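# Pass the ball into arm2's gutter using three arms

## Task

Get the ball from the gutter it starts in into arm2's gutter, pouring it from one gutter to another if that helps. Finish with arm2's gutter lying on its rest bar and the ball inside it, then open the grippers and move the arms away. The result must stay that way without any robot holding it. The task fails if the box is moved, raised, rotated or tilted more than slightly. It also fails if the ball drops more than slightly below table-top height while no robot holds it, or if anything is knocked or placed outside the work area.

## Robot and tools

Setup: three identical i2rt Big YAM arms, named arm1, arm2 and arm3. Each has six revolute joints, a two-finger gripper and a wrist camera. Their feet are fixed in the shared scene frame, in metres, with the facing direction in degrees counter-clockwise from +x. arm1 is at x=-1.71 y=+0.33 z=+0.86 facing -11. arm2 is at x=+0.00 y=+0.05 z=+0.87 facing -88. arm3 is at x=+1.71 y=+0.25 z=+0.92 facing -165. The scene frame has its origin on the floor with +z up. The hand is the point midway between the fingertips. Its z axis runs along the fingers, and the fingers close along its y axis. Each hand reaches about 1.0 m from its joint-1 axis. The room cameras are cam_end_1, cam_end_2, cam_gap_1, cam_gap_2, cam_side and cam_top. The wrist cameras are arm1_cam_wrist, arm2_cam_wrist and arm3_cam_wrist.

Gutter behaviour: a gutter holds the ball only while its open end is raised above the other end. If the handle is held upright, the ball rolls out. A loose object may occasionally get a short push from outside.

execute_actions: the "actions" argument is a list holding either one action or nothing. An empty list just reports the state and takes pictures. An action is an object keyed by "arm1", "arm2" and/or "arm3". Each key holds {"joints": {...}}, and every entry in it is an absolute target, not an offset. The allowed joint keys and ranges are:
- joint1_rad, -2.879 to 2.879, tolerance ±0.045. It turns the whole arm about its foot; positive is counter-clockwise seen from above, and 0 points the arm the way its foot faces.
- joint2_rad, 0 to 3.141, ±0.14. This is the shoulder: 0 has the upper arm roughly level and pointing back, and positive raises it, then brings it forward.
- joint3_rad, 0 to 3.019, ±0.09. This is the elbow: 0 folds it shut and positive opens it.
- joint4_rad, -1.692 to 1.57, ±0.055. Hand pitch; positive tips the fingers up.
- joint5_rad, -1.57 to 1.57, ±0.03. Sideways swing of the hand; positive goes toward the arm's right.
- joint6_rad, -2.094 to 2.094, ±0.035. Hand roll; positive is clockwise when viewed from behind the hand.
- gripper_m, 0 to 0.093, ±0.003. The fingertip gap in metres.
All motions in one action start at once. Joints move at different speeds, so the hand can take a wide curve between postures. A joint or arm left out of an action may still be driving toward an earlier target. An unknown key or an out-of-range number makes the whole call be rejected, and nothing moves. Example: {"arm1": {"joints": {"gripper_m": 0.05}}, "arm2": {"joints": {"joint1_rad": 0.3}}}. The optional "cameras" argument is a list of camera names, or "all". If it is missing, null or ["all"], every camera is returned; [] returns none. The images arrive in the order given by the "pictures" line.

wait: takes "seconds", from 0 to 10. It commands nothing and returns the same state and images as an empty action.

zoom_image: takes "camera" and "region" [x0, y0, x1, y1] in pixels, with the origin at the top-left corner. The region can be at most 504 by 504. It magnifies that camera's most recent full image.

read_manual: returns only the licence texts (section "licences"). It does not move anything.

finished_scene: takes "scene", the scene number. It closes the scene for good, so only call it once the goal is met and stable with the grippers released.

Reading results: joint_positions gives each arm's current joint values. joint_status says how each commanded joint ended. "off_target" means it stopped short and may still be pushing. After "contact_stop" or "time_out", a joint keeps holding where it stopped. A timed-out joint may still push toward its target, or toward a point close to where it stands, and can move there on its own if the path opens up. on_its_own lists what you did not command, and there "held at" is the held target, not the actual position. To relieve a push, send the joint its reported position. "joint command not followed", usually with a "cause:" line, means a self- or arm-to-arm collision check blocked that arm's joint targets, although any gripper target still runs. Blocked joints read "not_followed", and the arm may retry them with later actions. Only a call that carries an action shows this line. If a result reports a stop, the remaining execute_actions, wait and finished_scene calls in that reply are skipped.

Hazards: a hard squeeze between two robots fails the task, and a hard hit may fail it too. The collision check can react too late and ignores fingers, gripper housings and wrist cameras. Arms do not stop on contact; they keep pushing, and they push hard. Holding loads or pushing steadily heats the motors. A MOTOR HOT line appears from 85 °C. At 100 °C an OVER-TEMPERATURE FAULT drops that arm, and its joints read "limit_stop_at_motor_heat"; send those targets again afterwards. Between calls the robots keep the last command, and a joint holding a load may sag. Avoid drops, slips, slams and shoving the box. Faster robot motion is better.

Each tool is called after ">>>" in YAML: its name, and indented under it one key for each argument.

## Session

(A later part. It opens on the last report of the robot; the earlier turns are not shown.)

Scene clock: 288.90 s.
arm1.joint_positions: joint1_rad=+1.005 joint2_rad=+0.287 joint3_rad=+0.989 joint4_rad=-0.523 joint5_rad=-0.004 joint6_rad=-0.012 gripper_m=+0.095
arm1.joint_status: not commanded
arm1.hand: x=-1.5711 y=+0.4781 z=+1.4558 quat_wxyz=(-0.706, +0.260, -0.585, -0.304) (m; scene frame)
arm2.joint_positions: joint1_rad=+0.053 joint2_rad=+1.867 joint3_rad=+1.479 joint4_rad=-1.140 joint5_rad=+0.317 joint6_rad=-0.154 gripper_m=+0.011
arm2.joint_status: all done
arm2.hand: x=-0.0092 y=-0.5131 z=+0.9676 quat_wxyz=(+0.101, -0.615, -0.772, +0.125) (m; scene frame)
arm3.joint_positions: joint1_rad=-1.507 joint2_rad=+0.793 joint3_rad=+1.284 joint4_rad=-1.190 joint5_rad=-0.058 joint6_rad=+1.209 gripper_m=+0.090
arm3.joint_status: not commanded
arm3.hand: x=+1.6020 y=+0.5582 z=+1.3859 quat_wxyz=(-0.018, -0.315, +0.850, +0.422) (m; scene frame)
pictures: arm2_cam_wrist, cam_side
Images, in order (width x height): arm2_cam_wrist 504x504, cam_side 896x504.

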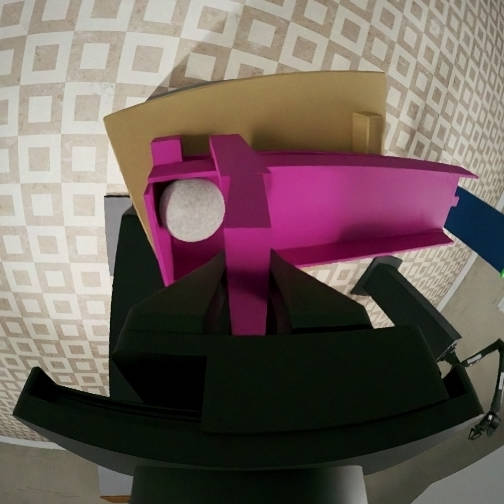

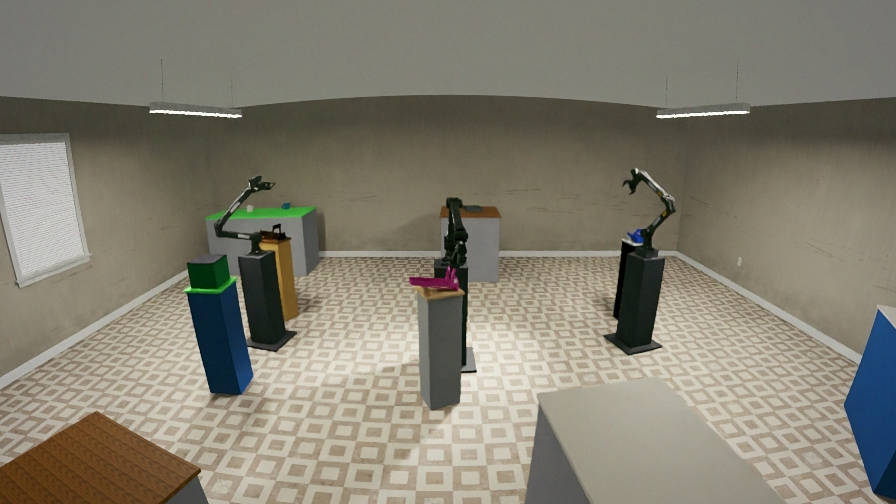

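Looks seated. Release and lift.

>>> execute_actions:
  actions:
    - {"arm2":{"joints":{"gripper_m":0.07}}}
  cameras: []

>>> execute_actions:
  actions:
    - {"arm2":{"joints":{"joint2_rad":1.6,"joint3_rad":1.5,"joint4_rad":-1.4}}}
  cameras: []

>>> execute_actions:
  actions:
    - {"arm2":{"joints":{"joint2_rad":1.0,"joint5_rad":0}}}
  cameras: ["arm2_cam_wrist","cam_side"]

>>> zoom_image:
  camera: "cam_side"
  region: [390, 220, 510, 310]

Scene clock: 296.03 s.
arm1.joint_positions: joint1_rad=+1.005 joint2_rad=+0.287 joint3_rad=+0.989 joint4_rad=-0.523 joint5_rad=-0.004 joint6_rad=-0.012 gripper_m=+0.095
arm1.joint_status: not commanded
arm1.hand: x=-1.5711 y=+0.4781 z=+1.4558 quat_wxyz=(-0.706, +0.260, -0.585, -0.304) (m; scene frame)
arm2.joint_positions: joint1_rad=+0.053 joint2_rad=+1.867 joint3_rad=+1.479 joint4_rad=-1.136 joint5_rad=+0.319 joint6_rad=-0.153 gripper_m=+0.070
arm2.joint_status: all done
arm2.hand: x=-0.0094 y=-0.5139 z=+0.9677 quat_wxyz=(+0.100, -0.615, -0.772, +0.126) (m; scene frame)
arm3.joint_positions: joint1_rad=-1.507 joint2_rad=+0.793 joint3_rad=+1.284 joint4_rad=-1.190 joint5_rad=-0.058 joint6_rad=+1.209 gripper_m=+0.090
arm3.joint_status: not commanded
arm3.hand: x=+1.6020 y=+0.5582 z=+1.3859 quat_wxyz=(-0.018, -0.315, +0.850, +0.422) (m; scene frame)
pictures: none
No camera images: the call's "cameras" was empty. Leave "cameras" out to get every camera's image.

Scene clock: 297.33 s.
arm1.joint_positions: joint1_rad=+1.005 joint2_rad=+0.287 joint3_rad=+0.989 joint4_rad=-0.523 joint5_rad=-0.004 joint6_rad=-0.012 gripper_m=+0.095
arm1.joint_status: not commanded
arm1.hand: x=-1.5711 y=+0.4781 z=+1.4558 quat_wxyz=(-0.706, +0.260, -0.585, -0.304) (m; scene frame)
arm2.joint_positions: joint1_rad=+0.053 joint2_rad=+1.598 joint3_rad=+1.479 joint4_rad=-1.387 joint5_rad=+0.319 joint6_rad=-0.153 gripper_m=+0.070
arm2.joint_status: all done
arm2.hand: x=-0.0147 y=-0.4465 z=+1.1010 quat_wxyz=(+0.094, -0.616, -0.771, +0.133) (m; scene frame)
arm3.joint_positions: joint1_rad=-1.507 joint2_rad=+0.793 joint3_rad=+1.284 joint4_rad=-1.190 joint5_rad=-0.058 joint6_rad=+1.209 gripper_m=+0.090
arm3.joint_status: not commanded
arm3.hand: x=+1.6020 y=+0.5582 z=+1.3859 quat_wxyz=(-0.018, -0.315, +0.850, +0.422) (m; scene frame)
pictures: none
No camera images: the call's "cameras" was empty. Leave "cameras" out to get every camera's image.

Scene clock: 298.90 s.
arm1.joint_positions: joint1_rad=+1.005 joint2_rad=+0.287 joint3_rad=+0.989 joint4_rad=-0.523 joint5_rad=-0.004 joint6_rad=-0.012 gripper_m=+0.095
arm1.joint_status: not commanded
arm1.hand: x=-1.5711 y=+0.4781 z=+1.4558 quat_wxyz=(-0.706, +0.260, -0.585, -0.304) (m; scene frame)
arm2.joint_positions: joint1_rad=+0.053 joint2_rad=+1.004 joint3_rad=+1.479 joint4_rad=-1.387 joint5_rad=+0.004 joint6_rad=-0.153 gripper_m=+0.070
arm2.joint_status: all done
arm2.hand: x=+0.0283 y=-0.3132 z=+1.3421 quat_wxyz=(-0.219, -0.587, -0.742, +0.240) (m; scene frame)
arm3.joint_positions: joint1_rad=-1.507 joint2_rad=+0.793 joint3_rad=+1.284 joint4_rad=-1.190 joint5_rad=-0.058 joint6_rad=+1.209 gripper_m=+0.090
arm3.joint_status: not commanded
arm3.hand: x=+1.6020 y=+0.5582 z=+1.3859 quat_wxyz=(-0.018, -0.315, +0.850, +0.422) (m; scene frame)
pictures: arm2_cam_wrist, cam_side
Images, in order (width x height): arm2_cam_wrist 504x504, cam_side 896x504.

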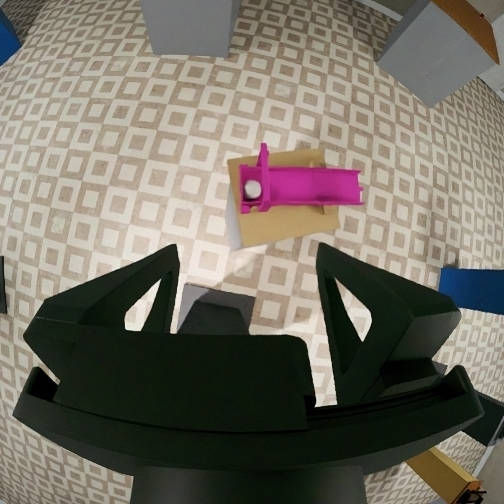

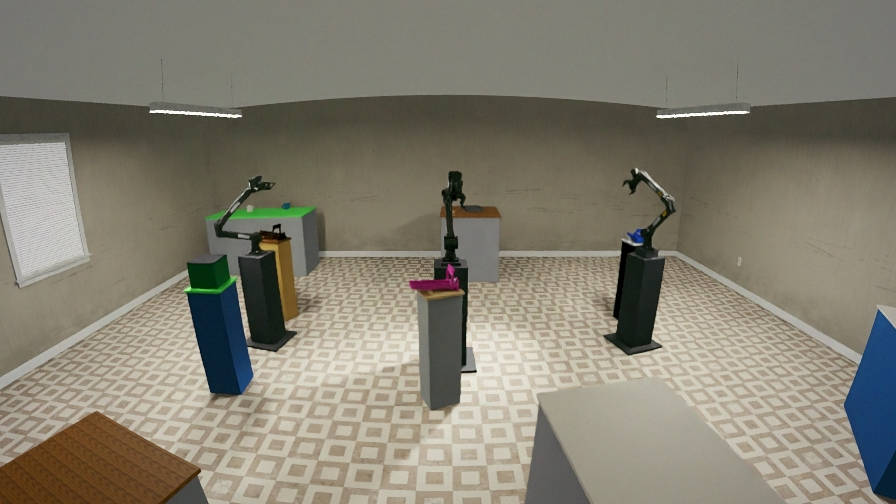

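Region (390, 220, 510, 310) of cam_side's 896x504 image, scaled by 4.200, with more detail than that image has; it fills the top 378 rows of this view, and the rest is white.

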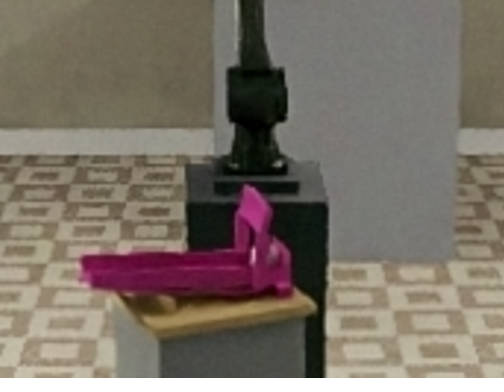

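>>> finished_scene:
  scene: 1

The scene is finished: the task was done.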